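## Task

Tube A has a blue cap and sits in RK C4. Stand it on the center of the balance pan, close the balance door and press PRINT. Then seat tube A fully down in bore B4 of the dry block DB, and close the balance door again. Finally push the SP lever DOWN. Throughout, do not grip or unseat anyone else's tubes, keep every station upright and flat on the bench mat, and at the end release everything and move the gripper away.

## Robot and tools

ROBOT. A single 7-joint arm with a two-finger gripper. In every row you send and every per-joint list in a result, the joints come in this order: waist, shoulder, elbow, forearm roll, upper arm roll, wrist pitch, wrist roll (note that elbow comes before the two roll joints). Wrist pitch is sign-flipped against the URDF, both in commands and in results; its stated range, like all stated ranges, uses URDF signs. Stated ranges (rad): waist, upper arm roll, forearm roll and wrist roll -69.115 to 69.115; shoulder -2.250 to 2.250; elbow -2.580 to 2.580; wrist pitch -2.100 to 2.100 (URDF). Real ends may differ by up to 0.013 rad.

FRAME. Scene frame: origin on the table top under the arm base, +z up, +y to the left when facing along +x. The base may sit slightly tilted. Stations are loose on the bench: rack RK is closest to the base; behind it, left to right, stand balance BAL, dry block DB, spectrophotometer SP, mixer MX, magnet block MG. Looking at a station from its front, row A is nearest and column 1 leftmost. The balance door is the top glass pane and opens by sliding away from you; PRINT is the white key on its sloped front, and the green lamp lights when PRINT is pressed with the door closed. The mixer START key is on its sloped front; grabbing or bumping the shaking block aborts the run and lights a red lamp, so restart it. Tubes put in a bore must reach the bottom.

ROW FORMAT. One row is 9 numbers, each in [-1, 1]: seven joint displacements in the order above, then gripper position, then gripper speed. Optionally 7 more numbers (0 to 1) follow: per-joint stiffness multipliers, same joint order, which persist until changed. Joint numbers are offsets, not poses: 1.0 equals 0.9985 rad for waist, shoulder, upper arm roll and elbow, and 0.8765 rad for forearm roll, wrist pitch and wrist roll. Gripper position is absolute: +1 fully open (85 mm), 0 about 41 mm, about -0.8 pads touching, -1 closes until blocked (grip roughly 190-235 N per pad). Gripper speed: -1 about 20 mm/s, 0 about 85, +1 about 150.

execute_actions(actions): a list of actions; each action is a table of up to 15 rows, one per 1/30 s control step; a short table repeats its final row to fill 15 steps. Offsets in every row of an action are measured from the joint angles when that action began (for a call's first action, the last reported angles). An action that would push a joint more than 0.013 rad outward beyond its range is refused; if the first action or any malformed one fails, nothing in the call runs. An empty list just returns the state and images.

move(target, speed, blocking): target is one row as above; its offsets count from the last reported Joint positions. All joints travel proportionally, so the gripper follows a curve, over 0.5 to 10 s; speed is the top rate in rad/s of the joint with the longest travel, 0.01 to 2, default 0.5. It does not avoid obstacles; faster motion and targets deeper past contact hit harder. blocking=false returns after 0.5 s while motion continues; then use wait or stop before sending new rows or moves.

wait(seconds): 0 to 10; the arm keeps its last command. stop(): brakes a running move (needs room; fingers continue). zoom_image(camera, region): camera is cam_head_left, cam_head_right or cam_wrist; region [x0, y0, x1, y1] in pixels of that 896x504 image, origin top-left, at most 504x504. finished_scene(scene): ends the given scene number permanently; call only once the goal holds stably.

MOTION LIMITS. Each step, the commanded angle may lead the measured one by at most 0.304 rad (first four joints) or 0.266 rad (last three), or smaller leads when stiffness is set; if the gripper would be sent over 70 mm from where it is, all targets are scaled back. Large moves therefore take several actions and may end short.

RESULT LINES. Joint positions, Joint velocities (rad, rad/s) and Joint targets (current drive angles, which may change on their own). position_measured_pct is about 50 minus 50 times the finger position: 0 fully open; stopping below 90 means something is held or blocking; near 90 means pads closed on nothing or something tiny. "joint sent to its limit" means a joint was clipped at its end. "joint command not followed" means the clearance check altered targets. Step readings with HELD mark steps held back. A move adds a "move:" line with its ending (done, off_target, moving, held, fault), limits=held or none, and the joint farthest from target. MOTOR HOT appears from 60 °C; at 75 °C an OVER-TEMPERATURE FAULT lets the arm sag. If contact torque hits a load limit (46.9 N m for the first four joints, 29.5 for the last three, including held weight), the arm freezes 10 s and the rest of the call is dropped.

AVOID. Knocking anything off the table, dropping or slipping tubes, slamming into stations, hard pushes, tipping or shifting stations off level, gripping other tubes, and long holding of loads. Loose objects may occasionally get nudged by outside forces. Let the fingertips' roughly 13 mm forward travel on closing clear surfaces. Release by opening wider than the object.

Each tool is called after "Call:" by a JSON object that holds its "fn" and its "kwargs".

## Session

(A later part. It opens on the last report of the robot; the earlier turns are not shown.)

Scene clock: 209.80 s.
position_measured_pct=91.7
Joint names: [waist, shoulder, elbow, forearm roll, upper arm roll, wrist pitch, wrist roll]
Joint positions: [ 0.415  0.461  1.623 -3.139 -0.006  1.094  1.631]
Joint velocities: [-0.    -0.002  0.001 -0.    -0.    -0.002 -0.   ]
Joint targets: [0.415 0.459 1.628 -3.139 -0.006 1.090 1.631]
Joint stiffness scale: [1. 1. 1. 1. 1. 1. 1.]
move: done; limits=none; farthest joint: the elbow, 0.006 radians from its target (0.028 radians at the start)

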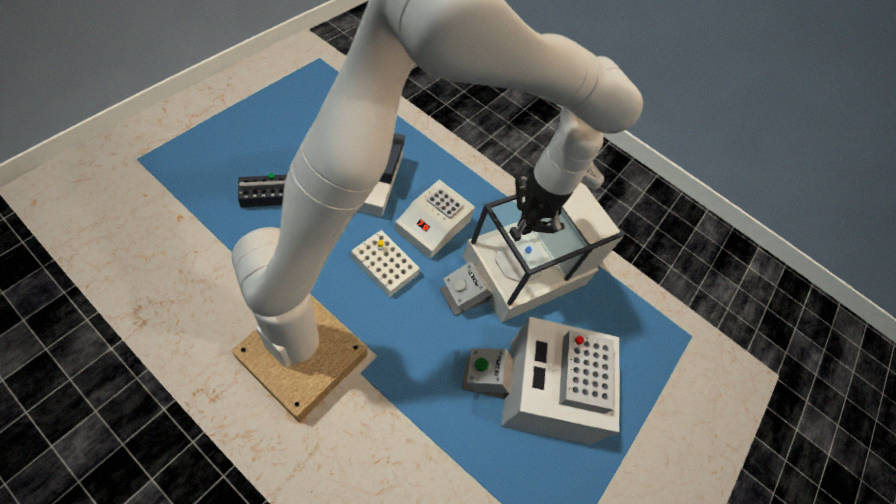

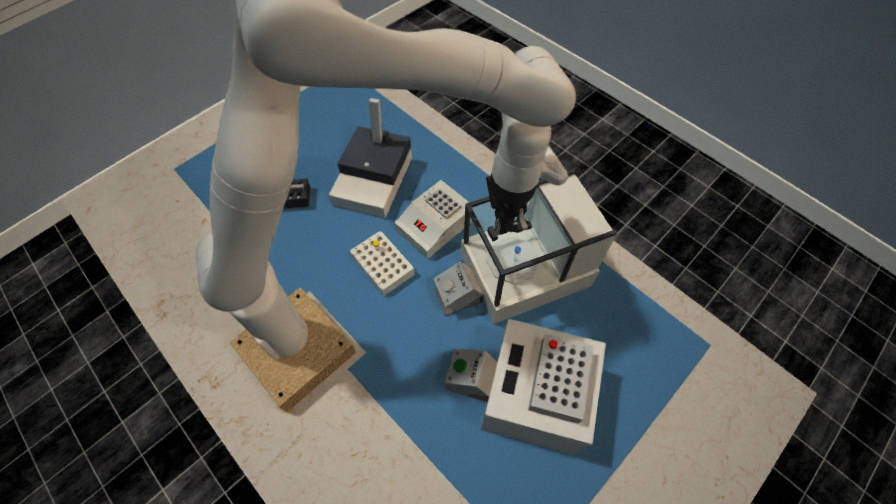

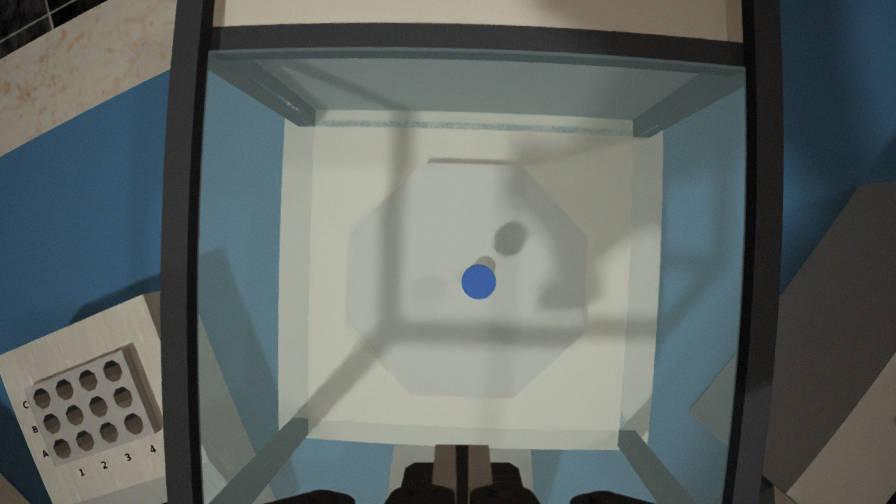

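Call:
{"fn": "move", "kwargs": {"target": [0,-0.008,0.014,0,0,-0.009,0,-1,0], "speed": 0.02}}

Call:
{"fn": "move", "kwargs": {"target": [0,0.012,-0.022,0,0,0.015,0,-1,0], "speed": 0.05}}

Call:
{"fn": "move", "kwargs": {"target": [0,-0.07,-0.07,0,0,0.165,0,-1,0]}}

Call:
{"fn": "move", "kwargs": {"target": [0,-0.35,0.47,0,0,-0.15,0,-1,0], "speed": 0.8}}

Scene clock: 218.43 s.
position_measured_pct=91.7
Joint names: [waist, shoulder, elbow, forearm roll, upper arm roll, wrist pitch, wrist roll]
Joint positions: [ 0.415  0.456  1.63  -3.139 -0.006  1.087  1.631]
Joint velocities: [ 0.    -0.002  0.     0.001 -0.    -0.    -0.   ]
Joint targets: [0.415 0.453 1.637 -3.139 -0.006 1.087 1.631]
Joint stiffness scale: [1. 1. 1. 1. 1. 1. 1.]
move: done; limits=none; farthest joint: the elbow, 0.007 radians from its target (0.014 radians at the start)

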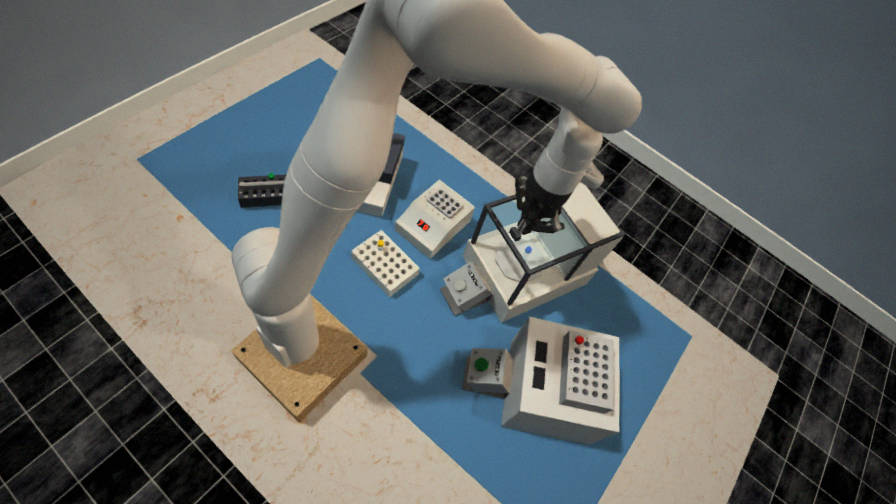

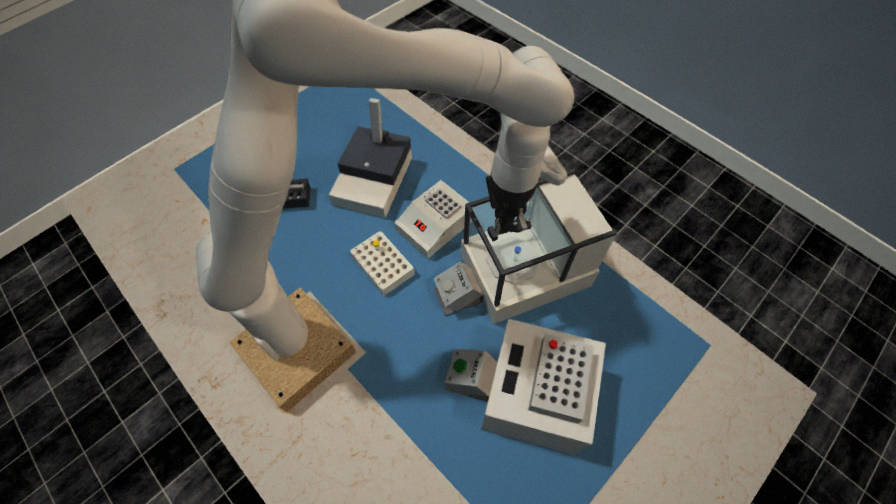

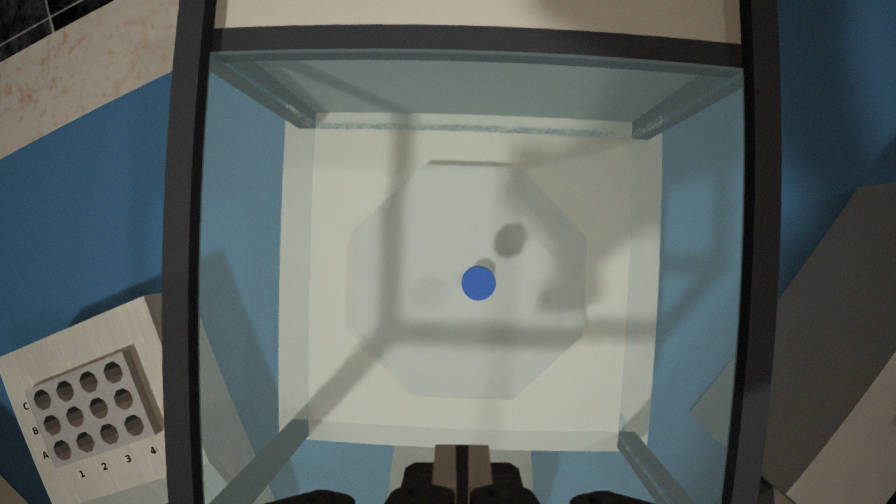

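Scene clock: 219.20 s.
position_measured_pct=91.7
Joint names: [waist, shoulder, elbow, forearm roll, upper arm roll, wrist pitch, wrist roll]
Joint positions: [ 0.415  0.465  1.613 -3.139 -0.006  1.095  1.631]
Joint velocities: [ 0.     0.001 -0.001  0.    -0.     0.001  0.001]
Joint targets: [0.415 0.468 1.608 -3.139 -0.006 1.100 1.631]
Joint stiffness scale: [1. 1. 1. 1. 1. 1. 1.]
move: done; limits=none; farthest joint: the elbow, 0.005 radians from its target (0.022 radians at the start)

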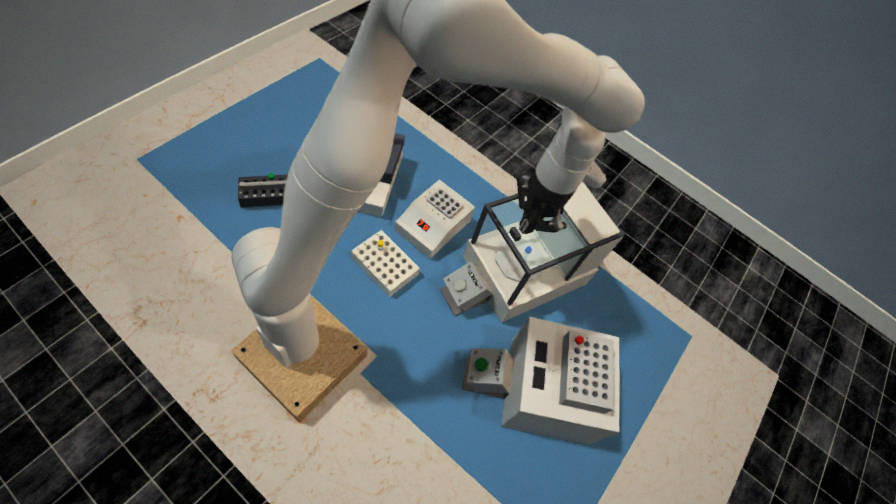

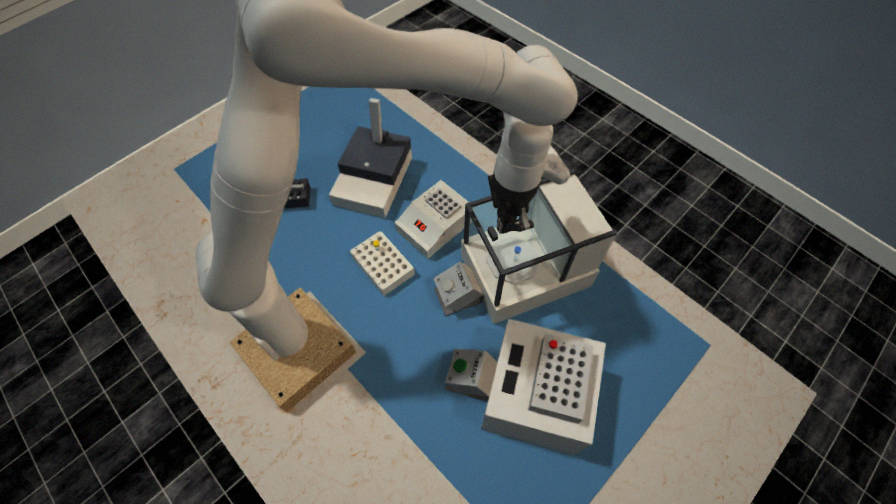

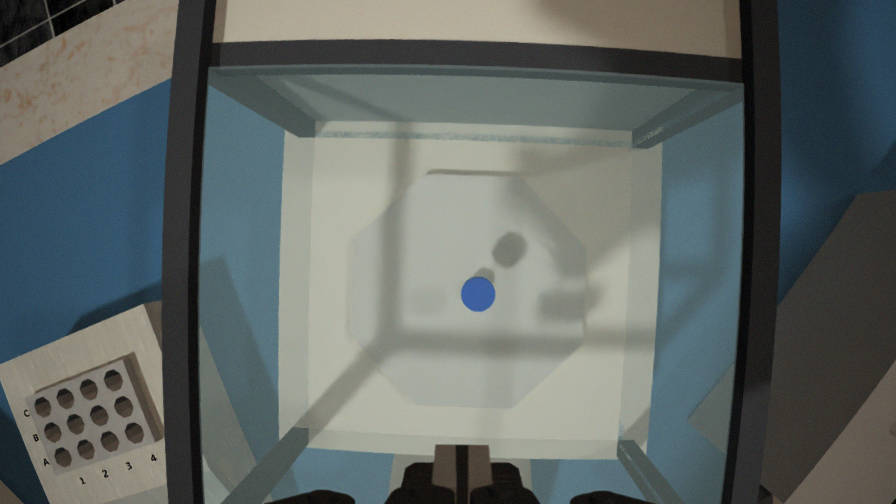

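Scene clock: 220.10 s.
position_measured_pct=91.7
Joint names: [waist, shoulder, elbow, forearm roll, upper arm roll, wrist pitch, wrist roll]
Joint positions: [ 0.415  0.398  1.548 -3.139 -0.006  1.234  1.631]
Joint velocities: [-0.    -0.001 -0.     0.     0.     0.     0.   ]
Joint targets: [0.415 0.396 1.543 -3.139 -0.006 1.239 1.631]
Joint stiffness scale: [1. 1. 1. 1. 1. 1. 1.]
move: done; limits=none; farthest joint: the elbow, 0.005 radians from its target (0.070 radians at the start)

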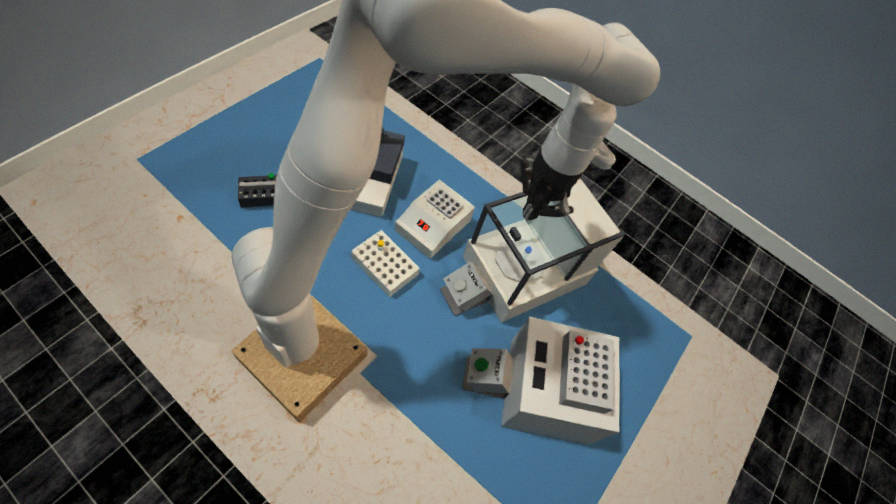

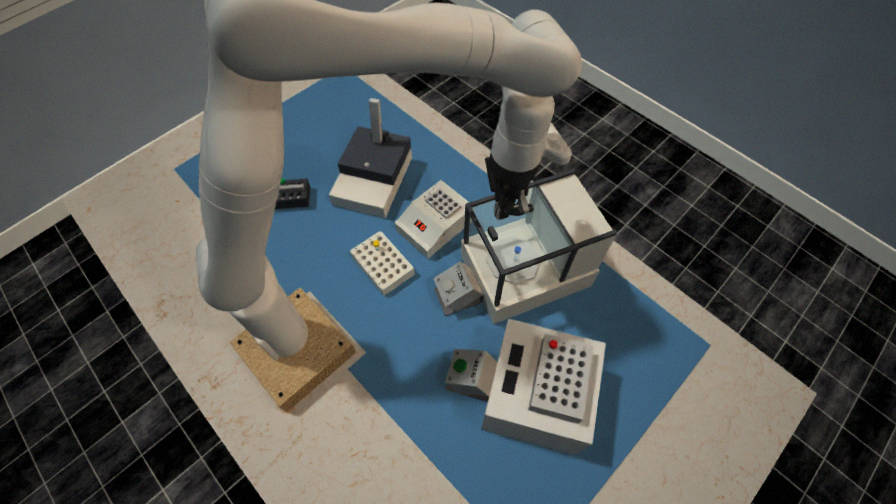

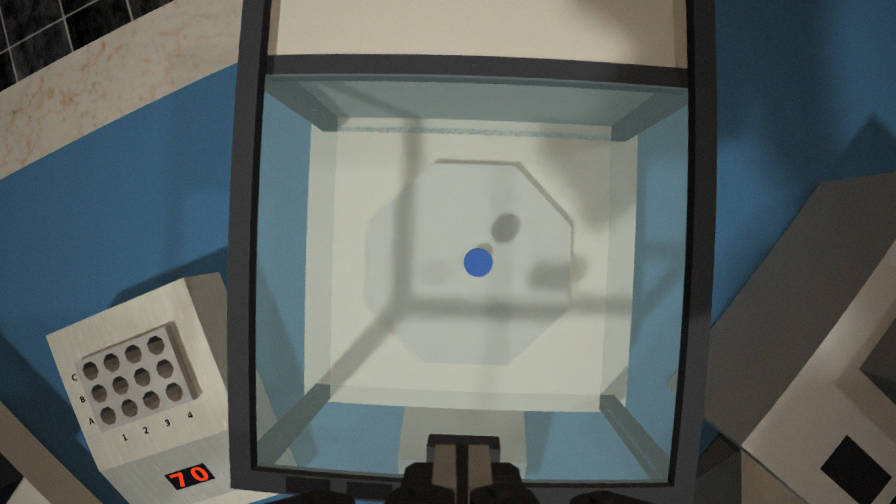

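Scene clock: 221.40 s.
position_measured_pct=91.7
Joint names: [waist, shoulder, elbow, forearm roll, upper arm roll, wrist pitch, wrist roll]
Joint positions: [ 0.415  0.051  2.012 -3.139 -0.006  1.108  1.631]
Joint velocities: [ 0.001 -0.003 -0.    -0.    -0.    -0.    -0.   ]
Joint targets: [0.415 0.048 2.017 -3.139 -0.006 1.103 1.631]
Joint stiffness scale: [1. 1. 1. 1. 1. 1. 1.]
move: done; limits=none; farthest joint: the elbow, 0.005 radians from its target (0.469 radians at the start)

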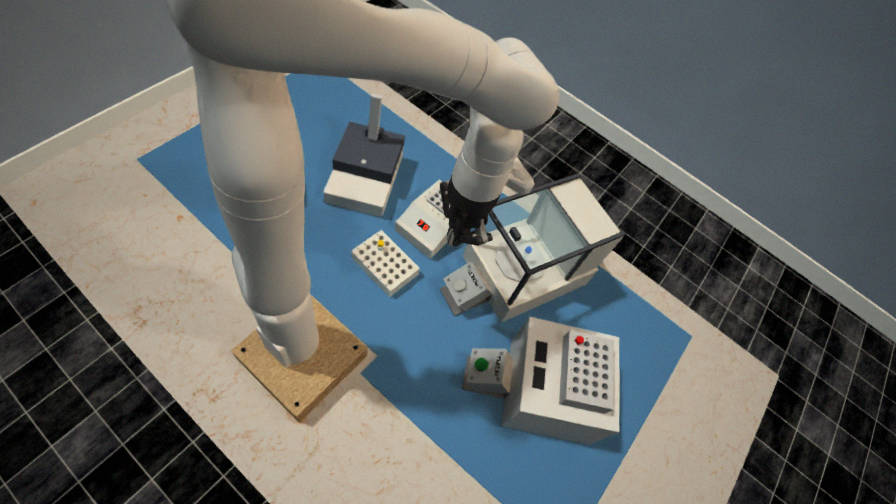

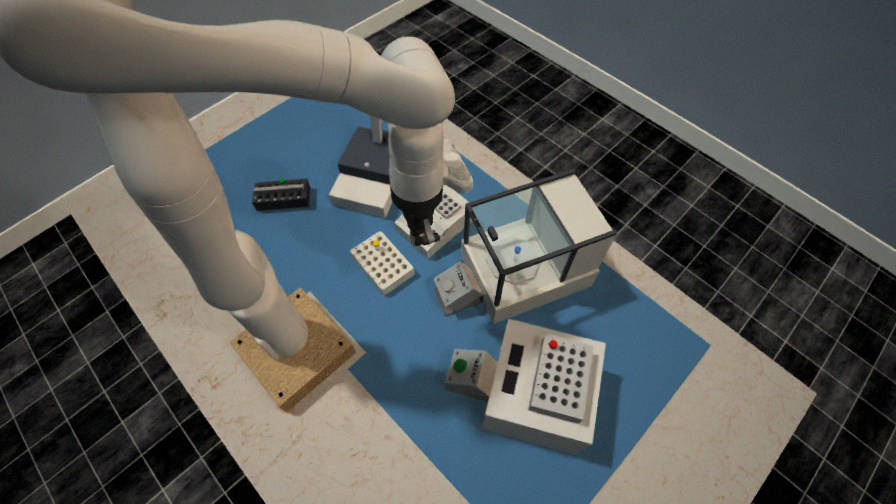

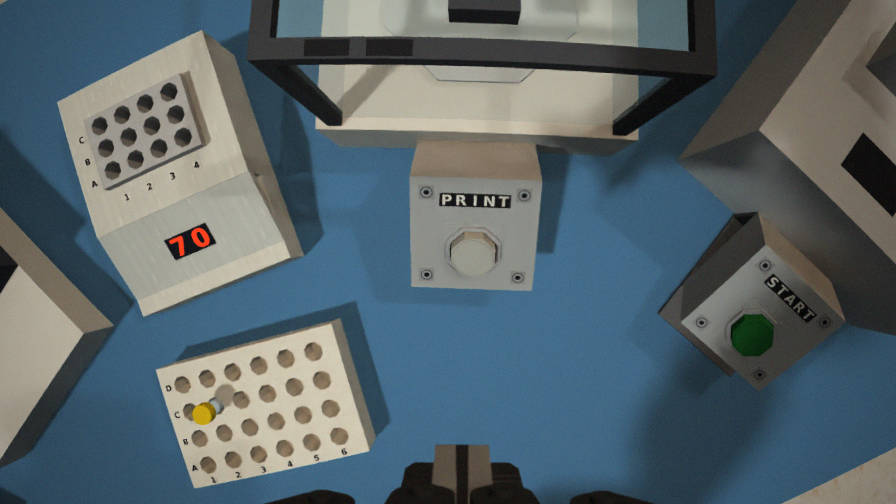

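Now truly shut. Press.

Call:
{"fn": "move", "kwargs": {"target": [0,0.375,0.306,0,0,-0.997,0,-1,0], "speed": 0.7}}

Call:
{"fn": "move", "kwargs": {"target": [0,0.073,0.014,0,0,-0.105,0,-1,0], "speed": 0.08}}

Call:
{"fn": "move", "kwargs": {"target": [0,-0.115,-0.02,0,0,0.155,0,-1,0], "speed": 0.4}}

Scene clock: 226.73 s.
position_measured_pct=91.7
Joint names: [waist, shoulder, elbow, forearm roll, upper arm roll, wrist pitch, wrist roll]
Joint positions: [ 0.415  0.423  2.313 -3.139 -0.006  0.239  1.631]
Joint velocities: [ 0.001  0.003 -0.     0.001 -0.     0.     0.001]
Joint targets: [0.415 0.425 2.318 -3.139 -0.006 0.234 1.631]
Joint stiffness scale: [1. 1. 1. 1. 1. 1. 1.]
move: done; limits=none; farthest joint: the elbow, 0.005 radians from its target (0.305 radians at the start)

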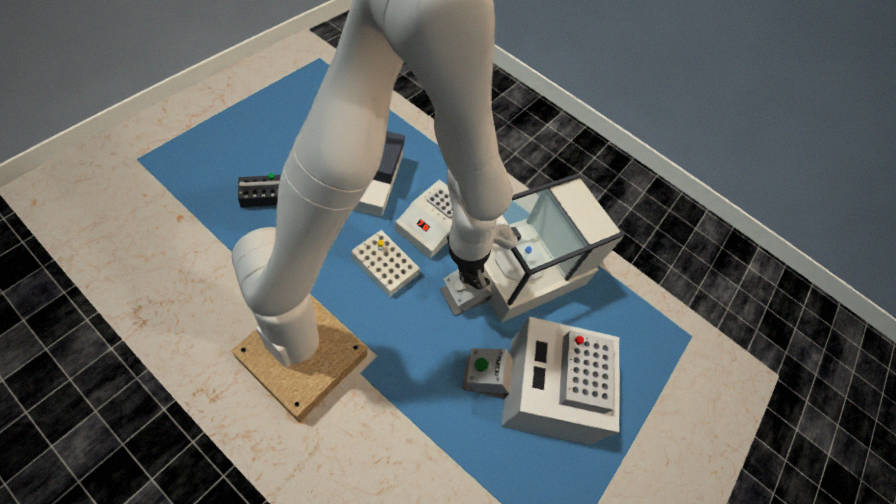

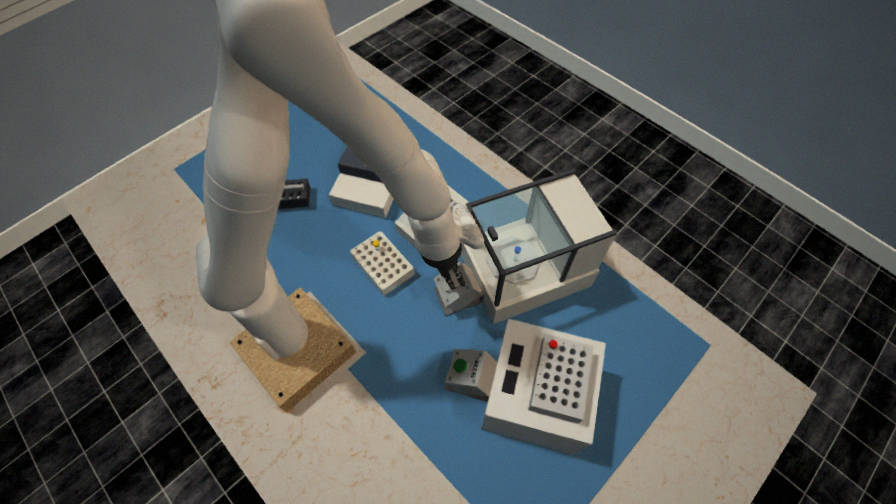

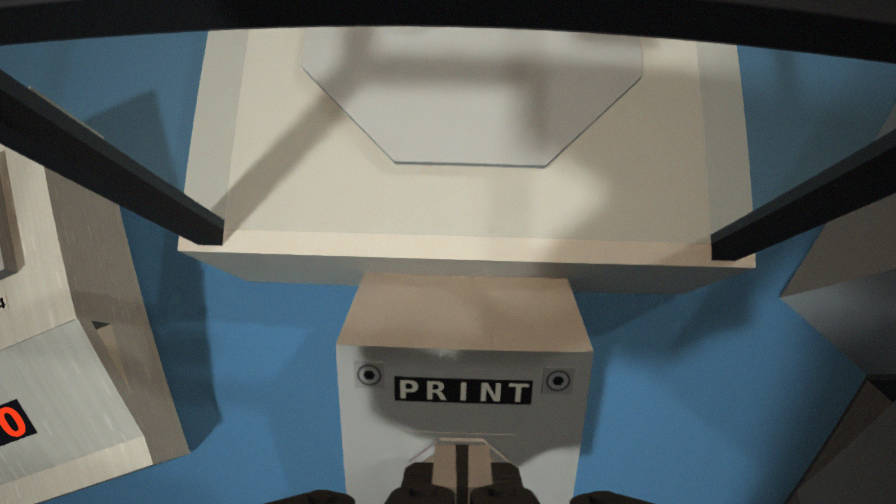

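Scene clock: 228.13 s.
position_measured_pct=91.7
Joint names: [waist, shoulder, elbow, forearm roll, upper arm roll, wrist pitch, wrist roll]
Joint positions: [ 0.415  0.485  2.321 -3.139 -0.006  0.154  1.631]
Joint velocities: [-0.    -0.001  0.001  0.     0.    -0.001 -0.001]
Joint targets: [0.415 0.496 2.327 -3.139 -0.006 0.147 1.631]
Joint stiffness scale: [1. 1. 1. 1. 1. 1. 1.]
move: off_target; limits=none; farthest joint: the shoulder, 0.011 radians from its target (0.073 radians at the start)

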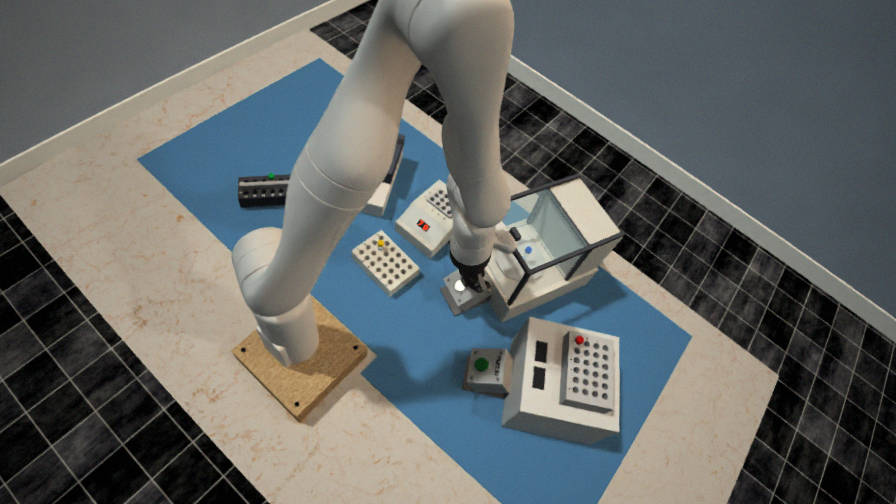

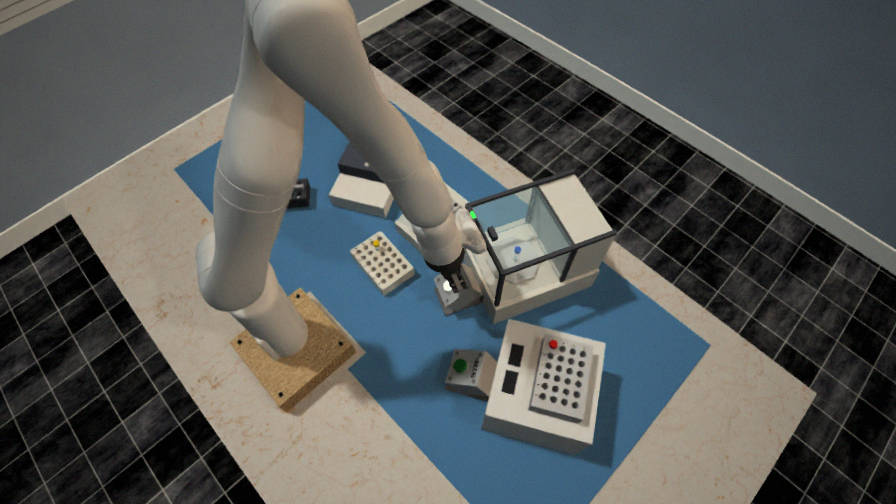

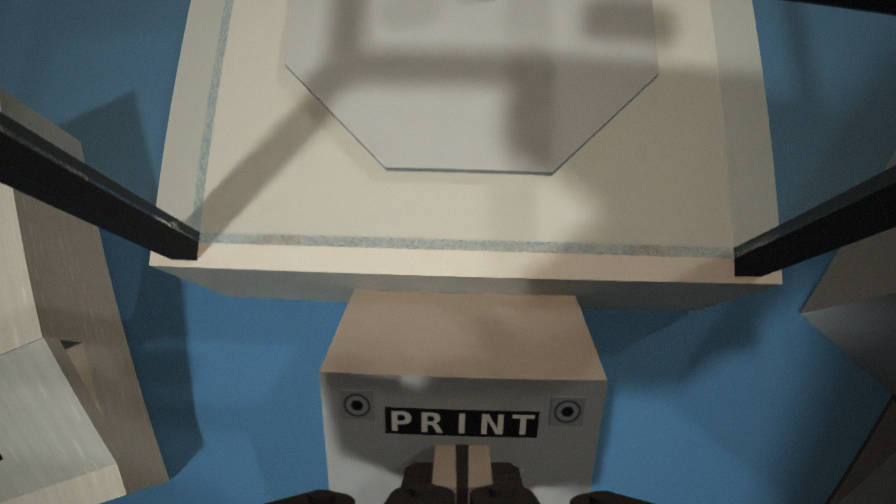

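Scene clock: 229.10 s.
position_measured_pct=91.7
Joint names: [waist, shoulder, elbow, forearm roll, upper arm roll, wrist pitch, wrist roll]
Joint positions: [ 0.415  0.373  2.306 -3.139 -0.006  0.284  1.631]
Joint velocities: [-0.    -0.003  0.     0.     0.     0.001 -0.   ]
Joint targets: [0.415 0.370 2.301 -3.139 -0.006 0.290 1.631]
Joint stiffness scale: [1. 1. 1. 1. 1. 1. 1.]
move: done; limits=none; farthest joint: the wrist pitch, 0.006 radians from its target (0.136 radians at the start)

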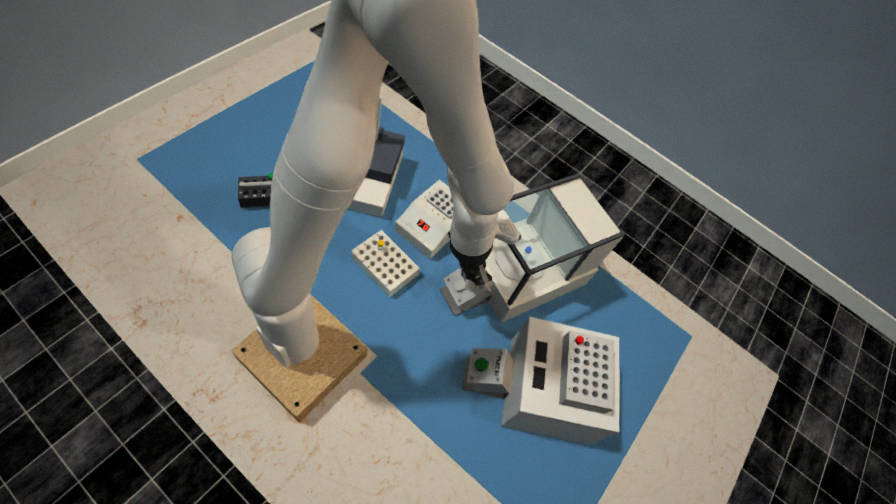

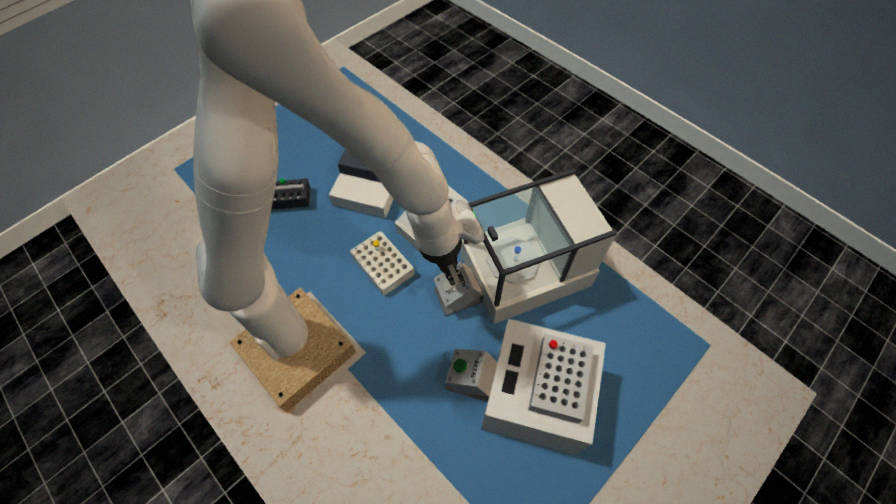

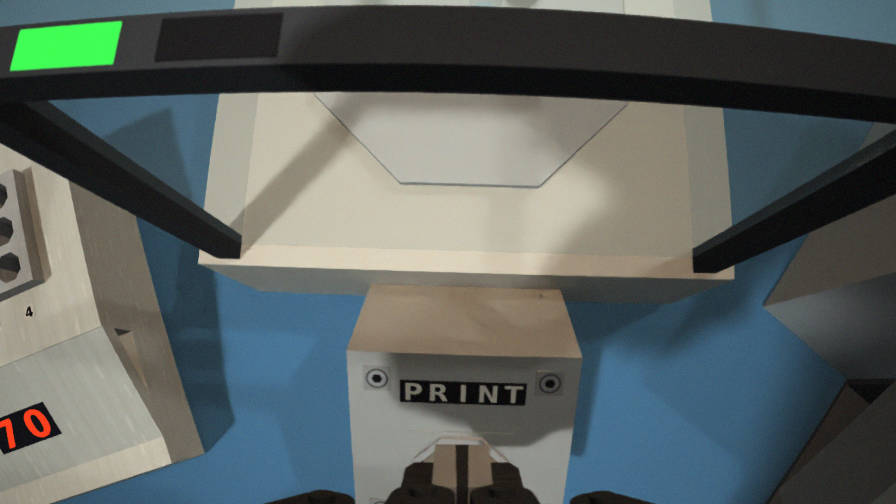

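Call:
{"fn": "move", "kwargs": {"target": [0,-0.33,-0.3,0,0,0.95,0,0.1,0], "speed": 0.8}}

Call:
{"fn": "move", "kwargs": {"target": [0,0.345,-0.435,0,0,0.12,0,0.1,0], "speed": 0.8}}

Call:
{"fn": "move", "kwargs": {"target": [0,0.068,0.072,0,0,-0.158,0,0.1,0], "speed": 0.2}}

Call:
{"fn": "move", "kwargs": {"target": [0,0,0,0,0,0,0,-0.45,0]}}

Scene clock: 235.80 s.
position_measured_pct=45.2
Joint names: [waist, shoulder, elbow, forearm roll, upper arm roll, wrist pitch, wrist roll]
Joint positions: [ 0.415  0.046  2.012 -3.139 -0.006  1.112  1.631]
Joint velocities: [ 0.001 -0.003 -0.    -0.001 -0.     0.     0.   ]
Joint targets: [0.415 0.043 2.007 -3.139 -0.006 1.117 1.631]
Joint stiffness scale: [1. 1. 1. 1. 1. 1. 1.]
move: done; limits=none; farthest joint: the elbow, 0.005 radians from its target (0.300 radians at the start)

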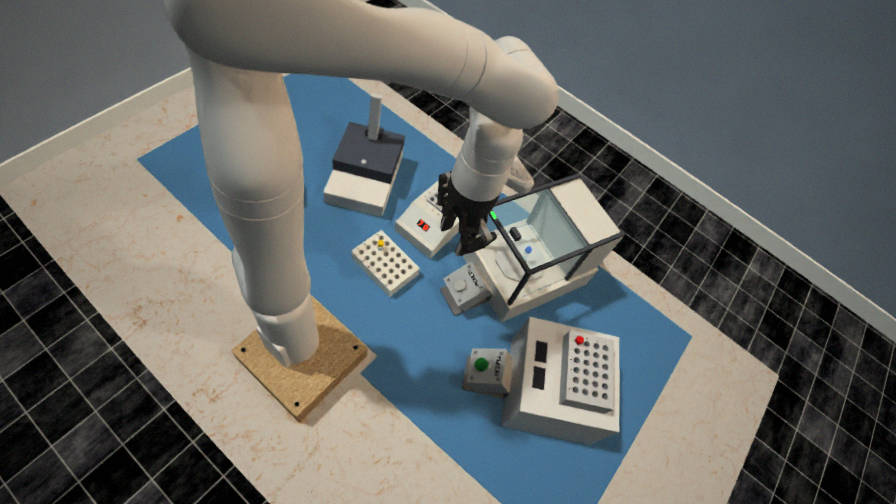

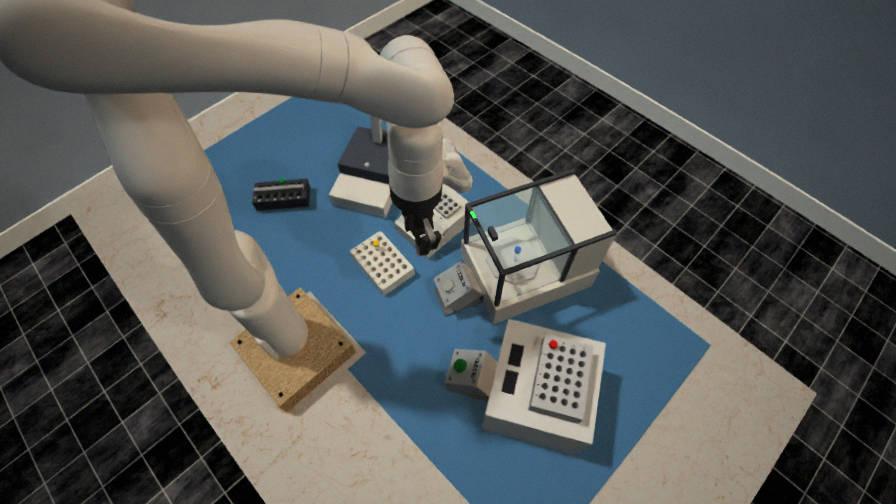

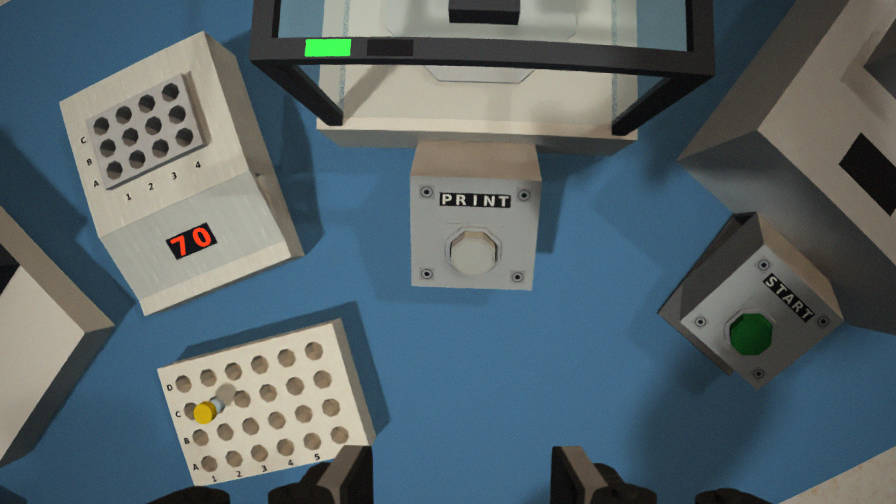

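Scene clock: 237.07 s.
position_measured_pct=45.2
Joint names: [waist, shoulder, elbow, forearm roll, upper arm roll, wrist pitch, wrist roll]
Joint positions: [ 0.415  0.388  1.582 -3.139 -0.006  1.212  1.631]
Joint velocities: [-0.001  0.004 -0.001 -0.     0.     0.     0.001]
Joint targets: [0.415 0.390 1.577 -3.139 -0.006 1.217 1.631]
Joint stiffness scale: [1. 1. 1. 1. 1. 1. 1.]
move: done; limits=none; farthest joint: the wrist pitch, 0.005 radians from its target (0.105 radians at the start)

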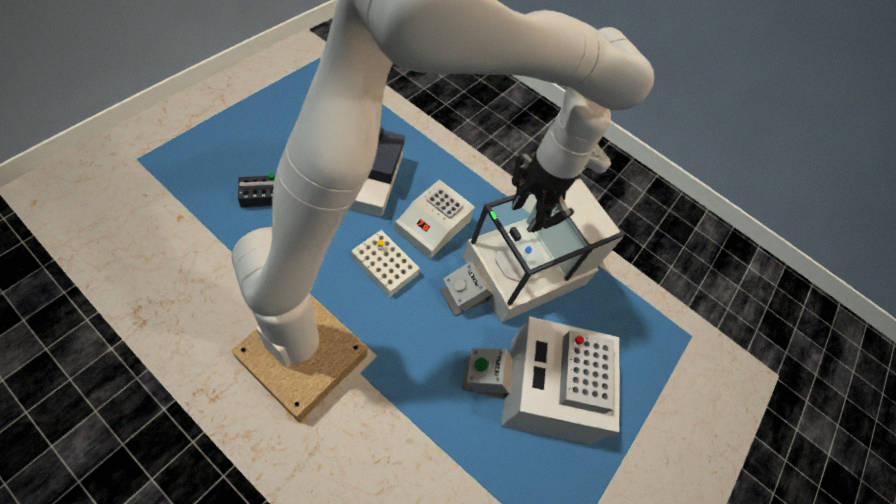

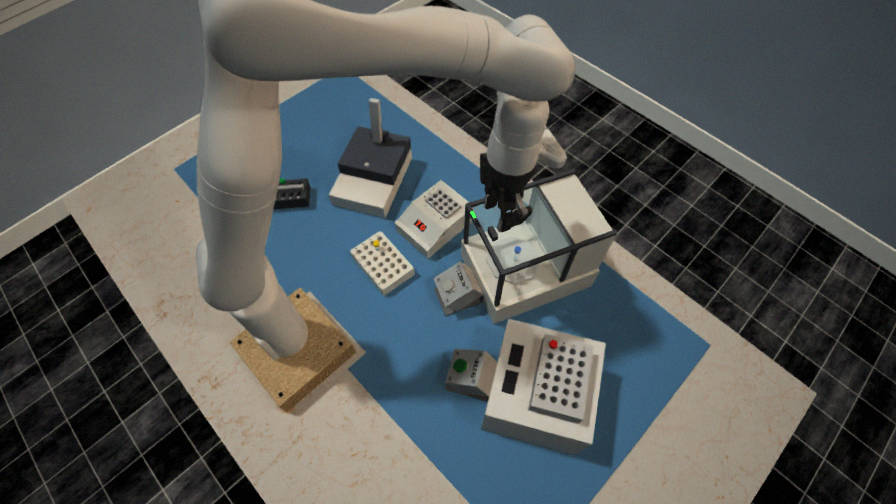

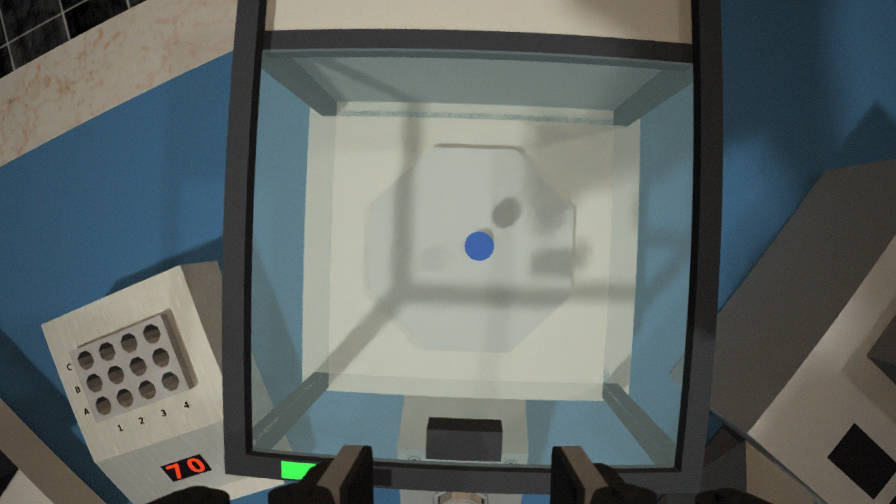

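Scene clock: 238.17 s.
position_measured_pct=45.2
Joint names: [waist, shoulder, elbow, forearm roll, upper arm roll, wrist pitch, wrist roll]
Joint positions: [ 0.415  0.453  1.649 -3.139 -0.006  1.079  1.631]
Joint velocities: [ 0.002  0.003  0.    -0.     0.    -0.001 -0.   ]
Joint targets: [0.415 0.456 1.654 -3.139 -0.006 1.073 1.631]
Joint stiffness scale: [1. 1. 1. 1. 1. 1. 1.]
move: done; limits=none; farthest joint: the elbow, 0.005 radians from its target (0.072 radians at the start)

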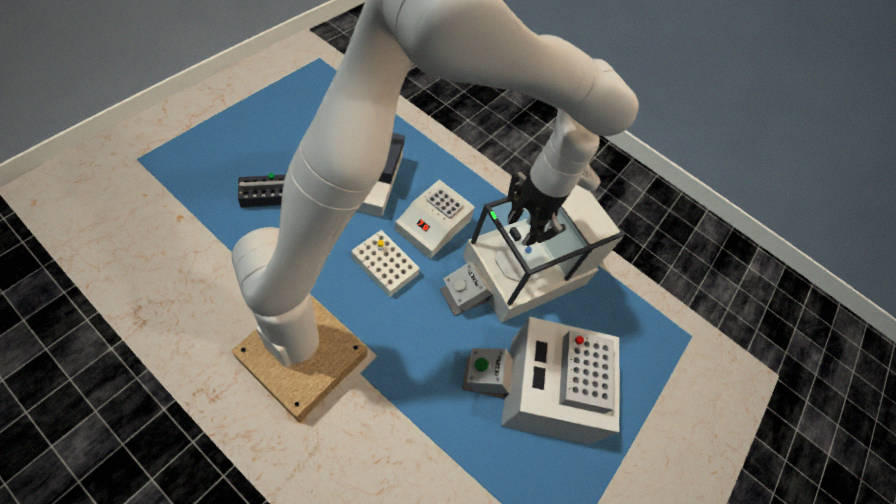

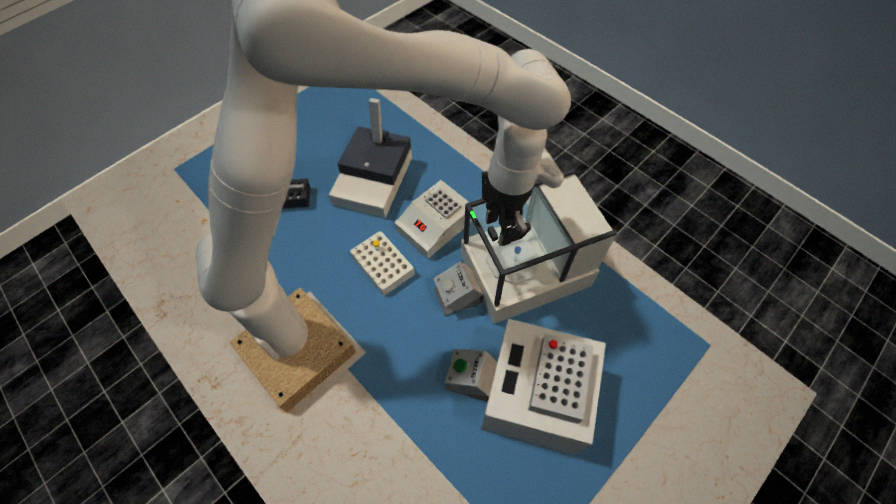

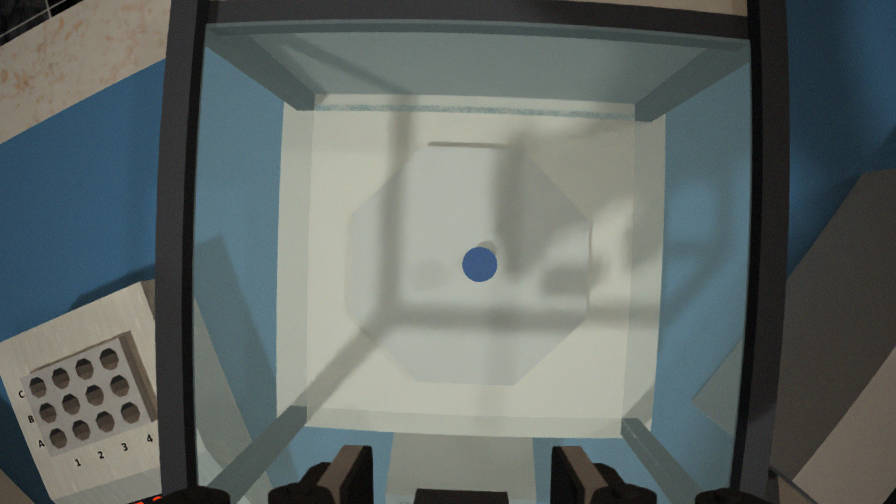

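Scene clock: 238.73 s.
position_measured_pct=69.4
Joint names: [waist, shoulder, elbow, forearm roll, upper arm roll, wrist pitch, wrist roll]
Joint positions: [ 0.415  0.453  1.649 -3.139 -0.006  1.079  1.631]
Joint velocities: [ 0.001  0.001  0.     0.001 -0.    -0.    -0.001]
Joint targets: [0.415 0.453 1.649 -3.139 -0.006 1.079 1.631]
Joint stiffness scale: [1. 1. 1. 1. 1. 1. 1.]
move: done; limits=none; farthest joint: the waist, 0.000 radians from its target (0.000 radians at the start)

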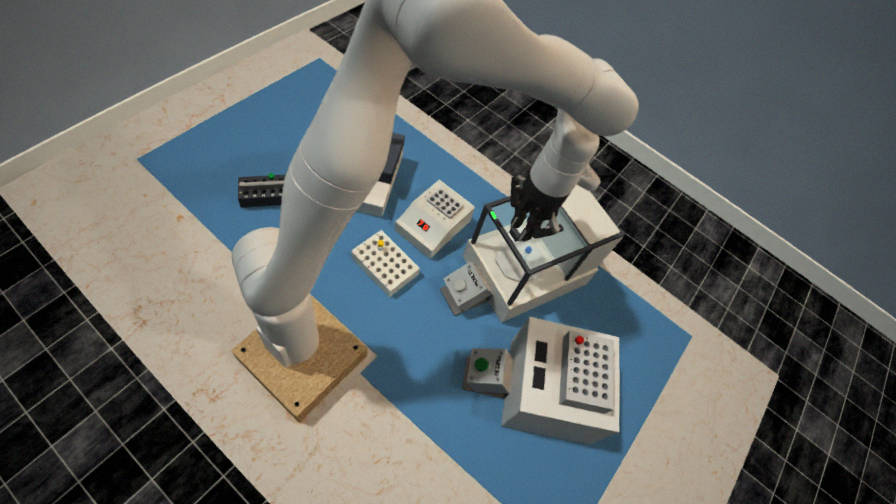

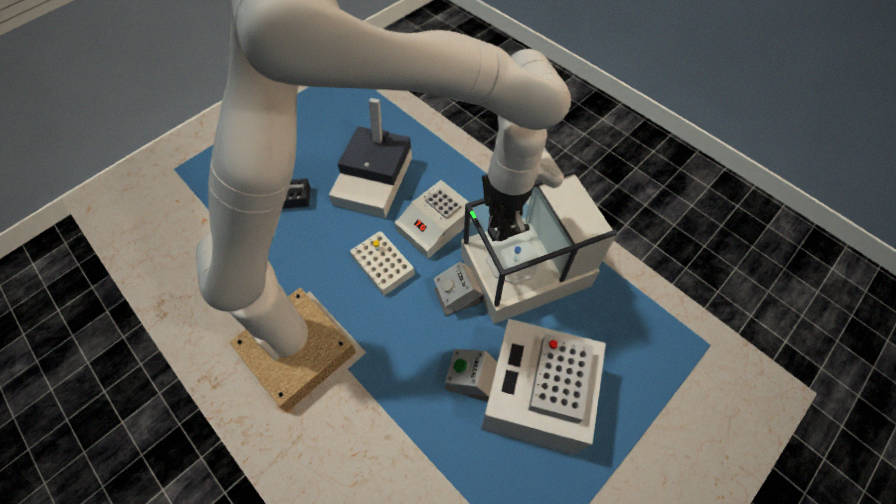

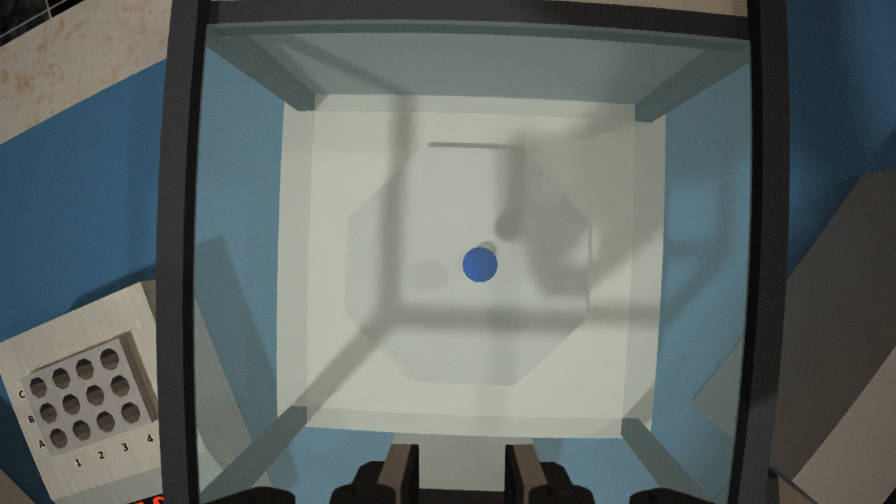

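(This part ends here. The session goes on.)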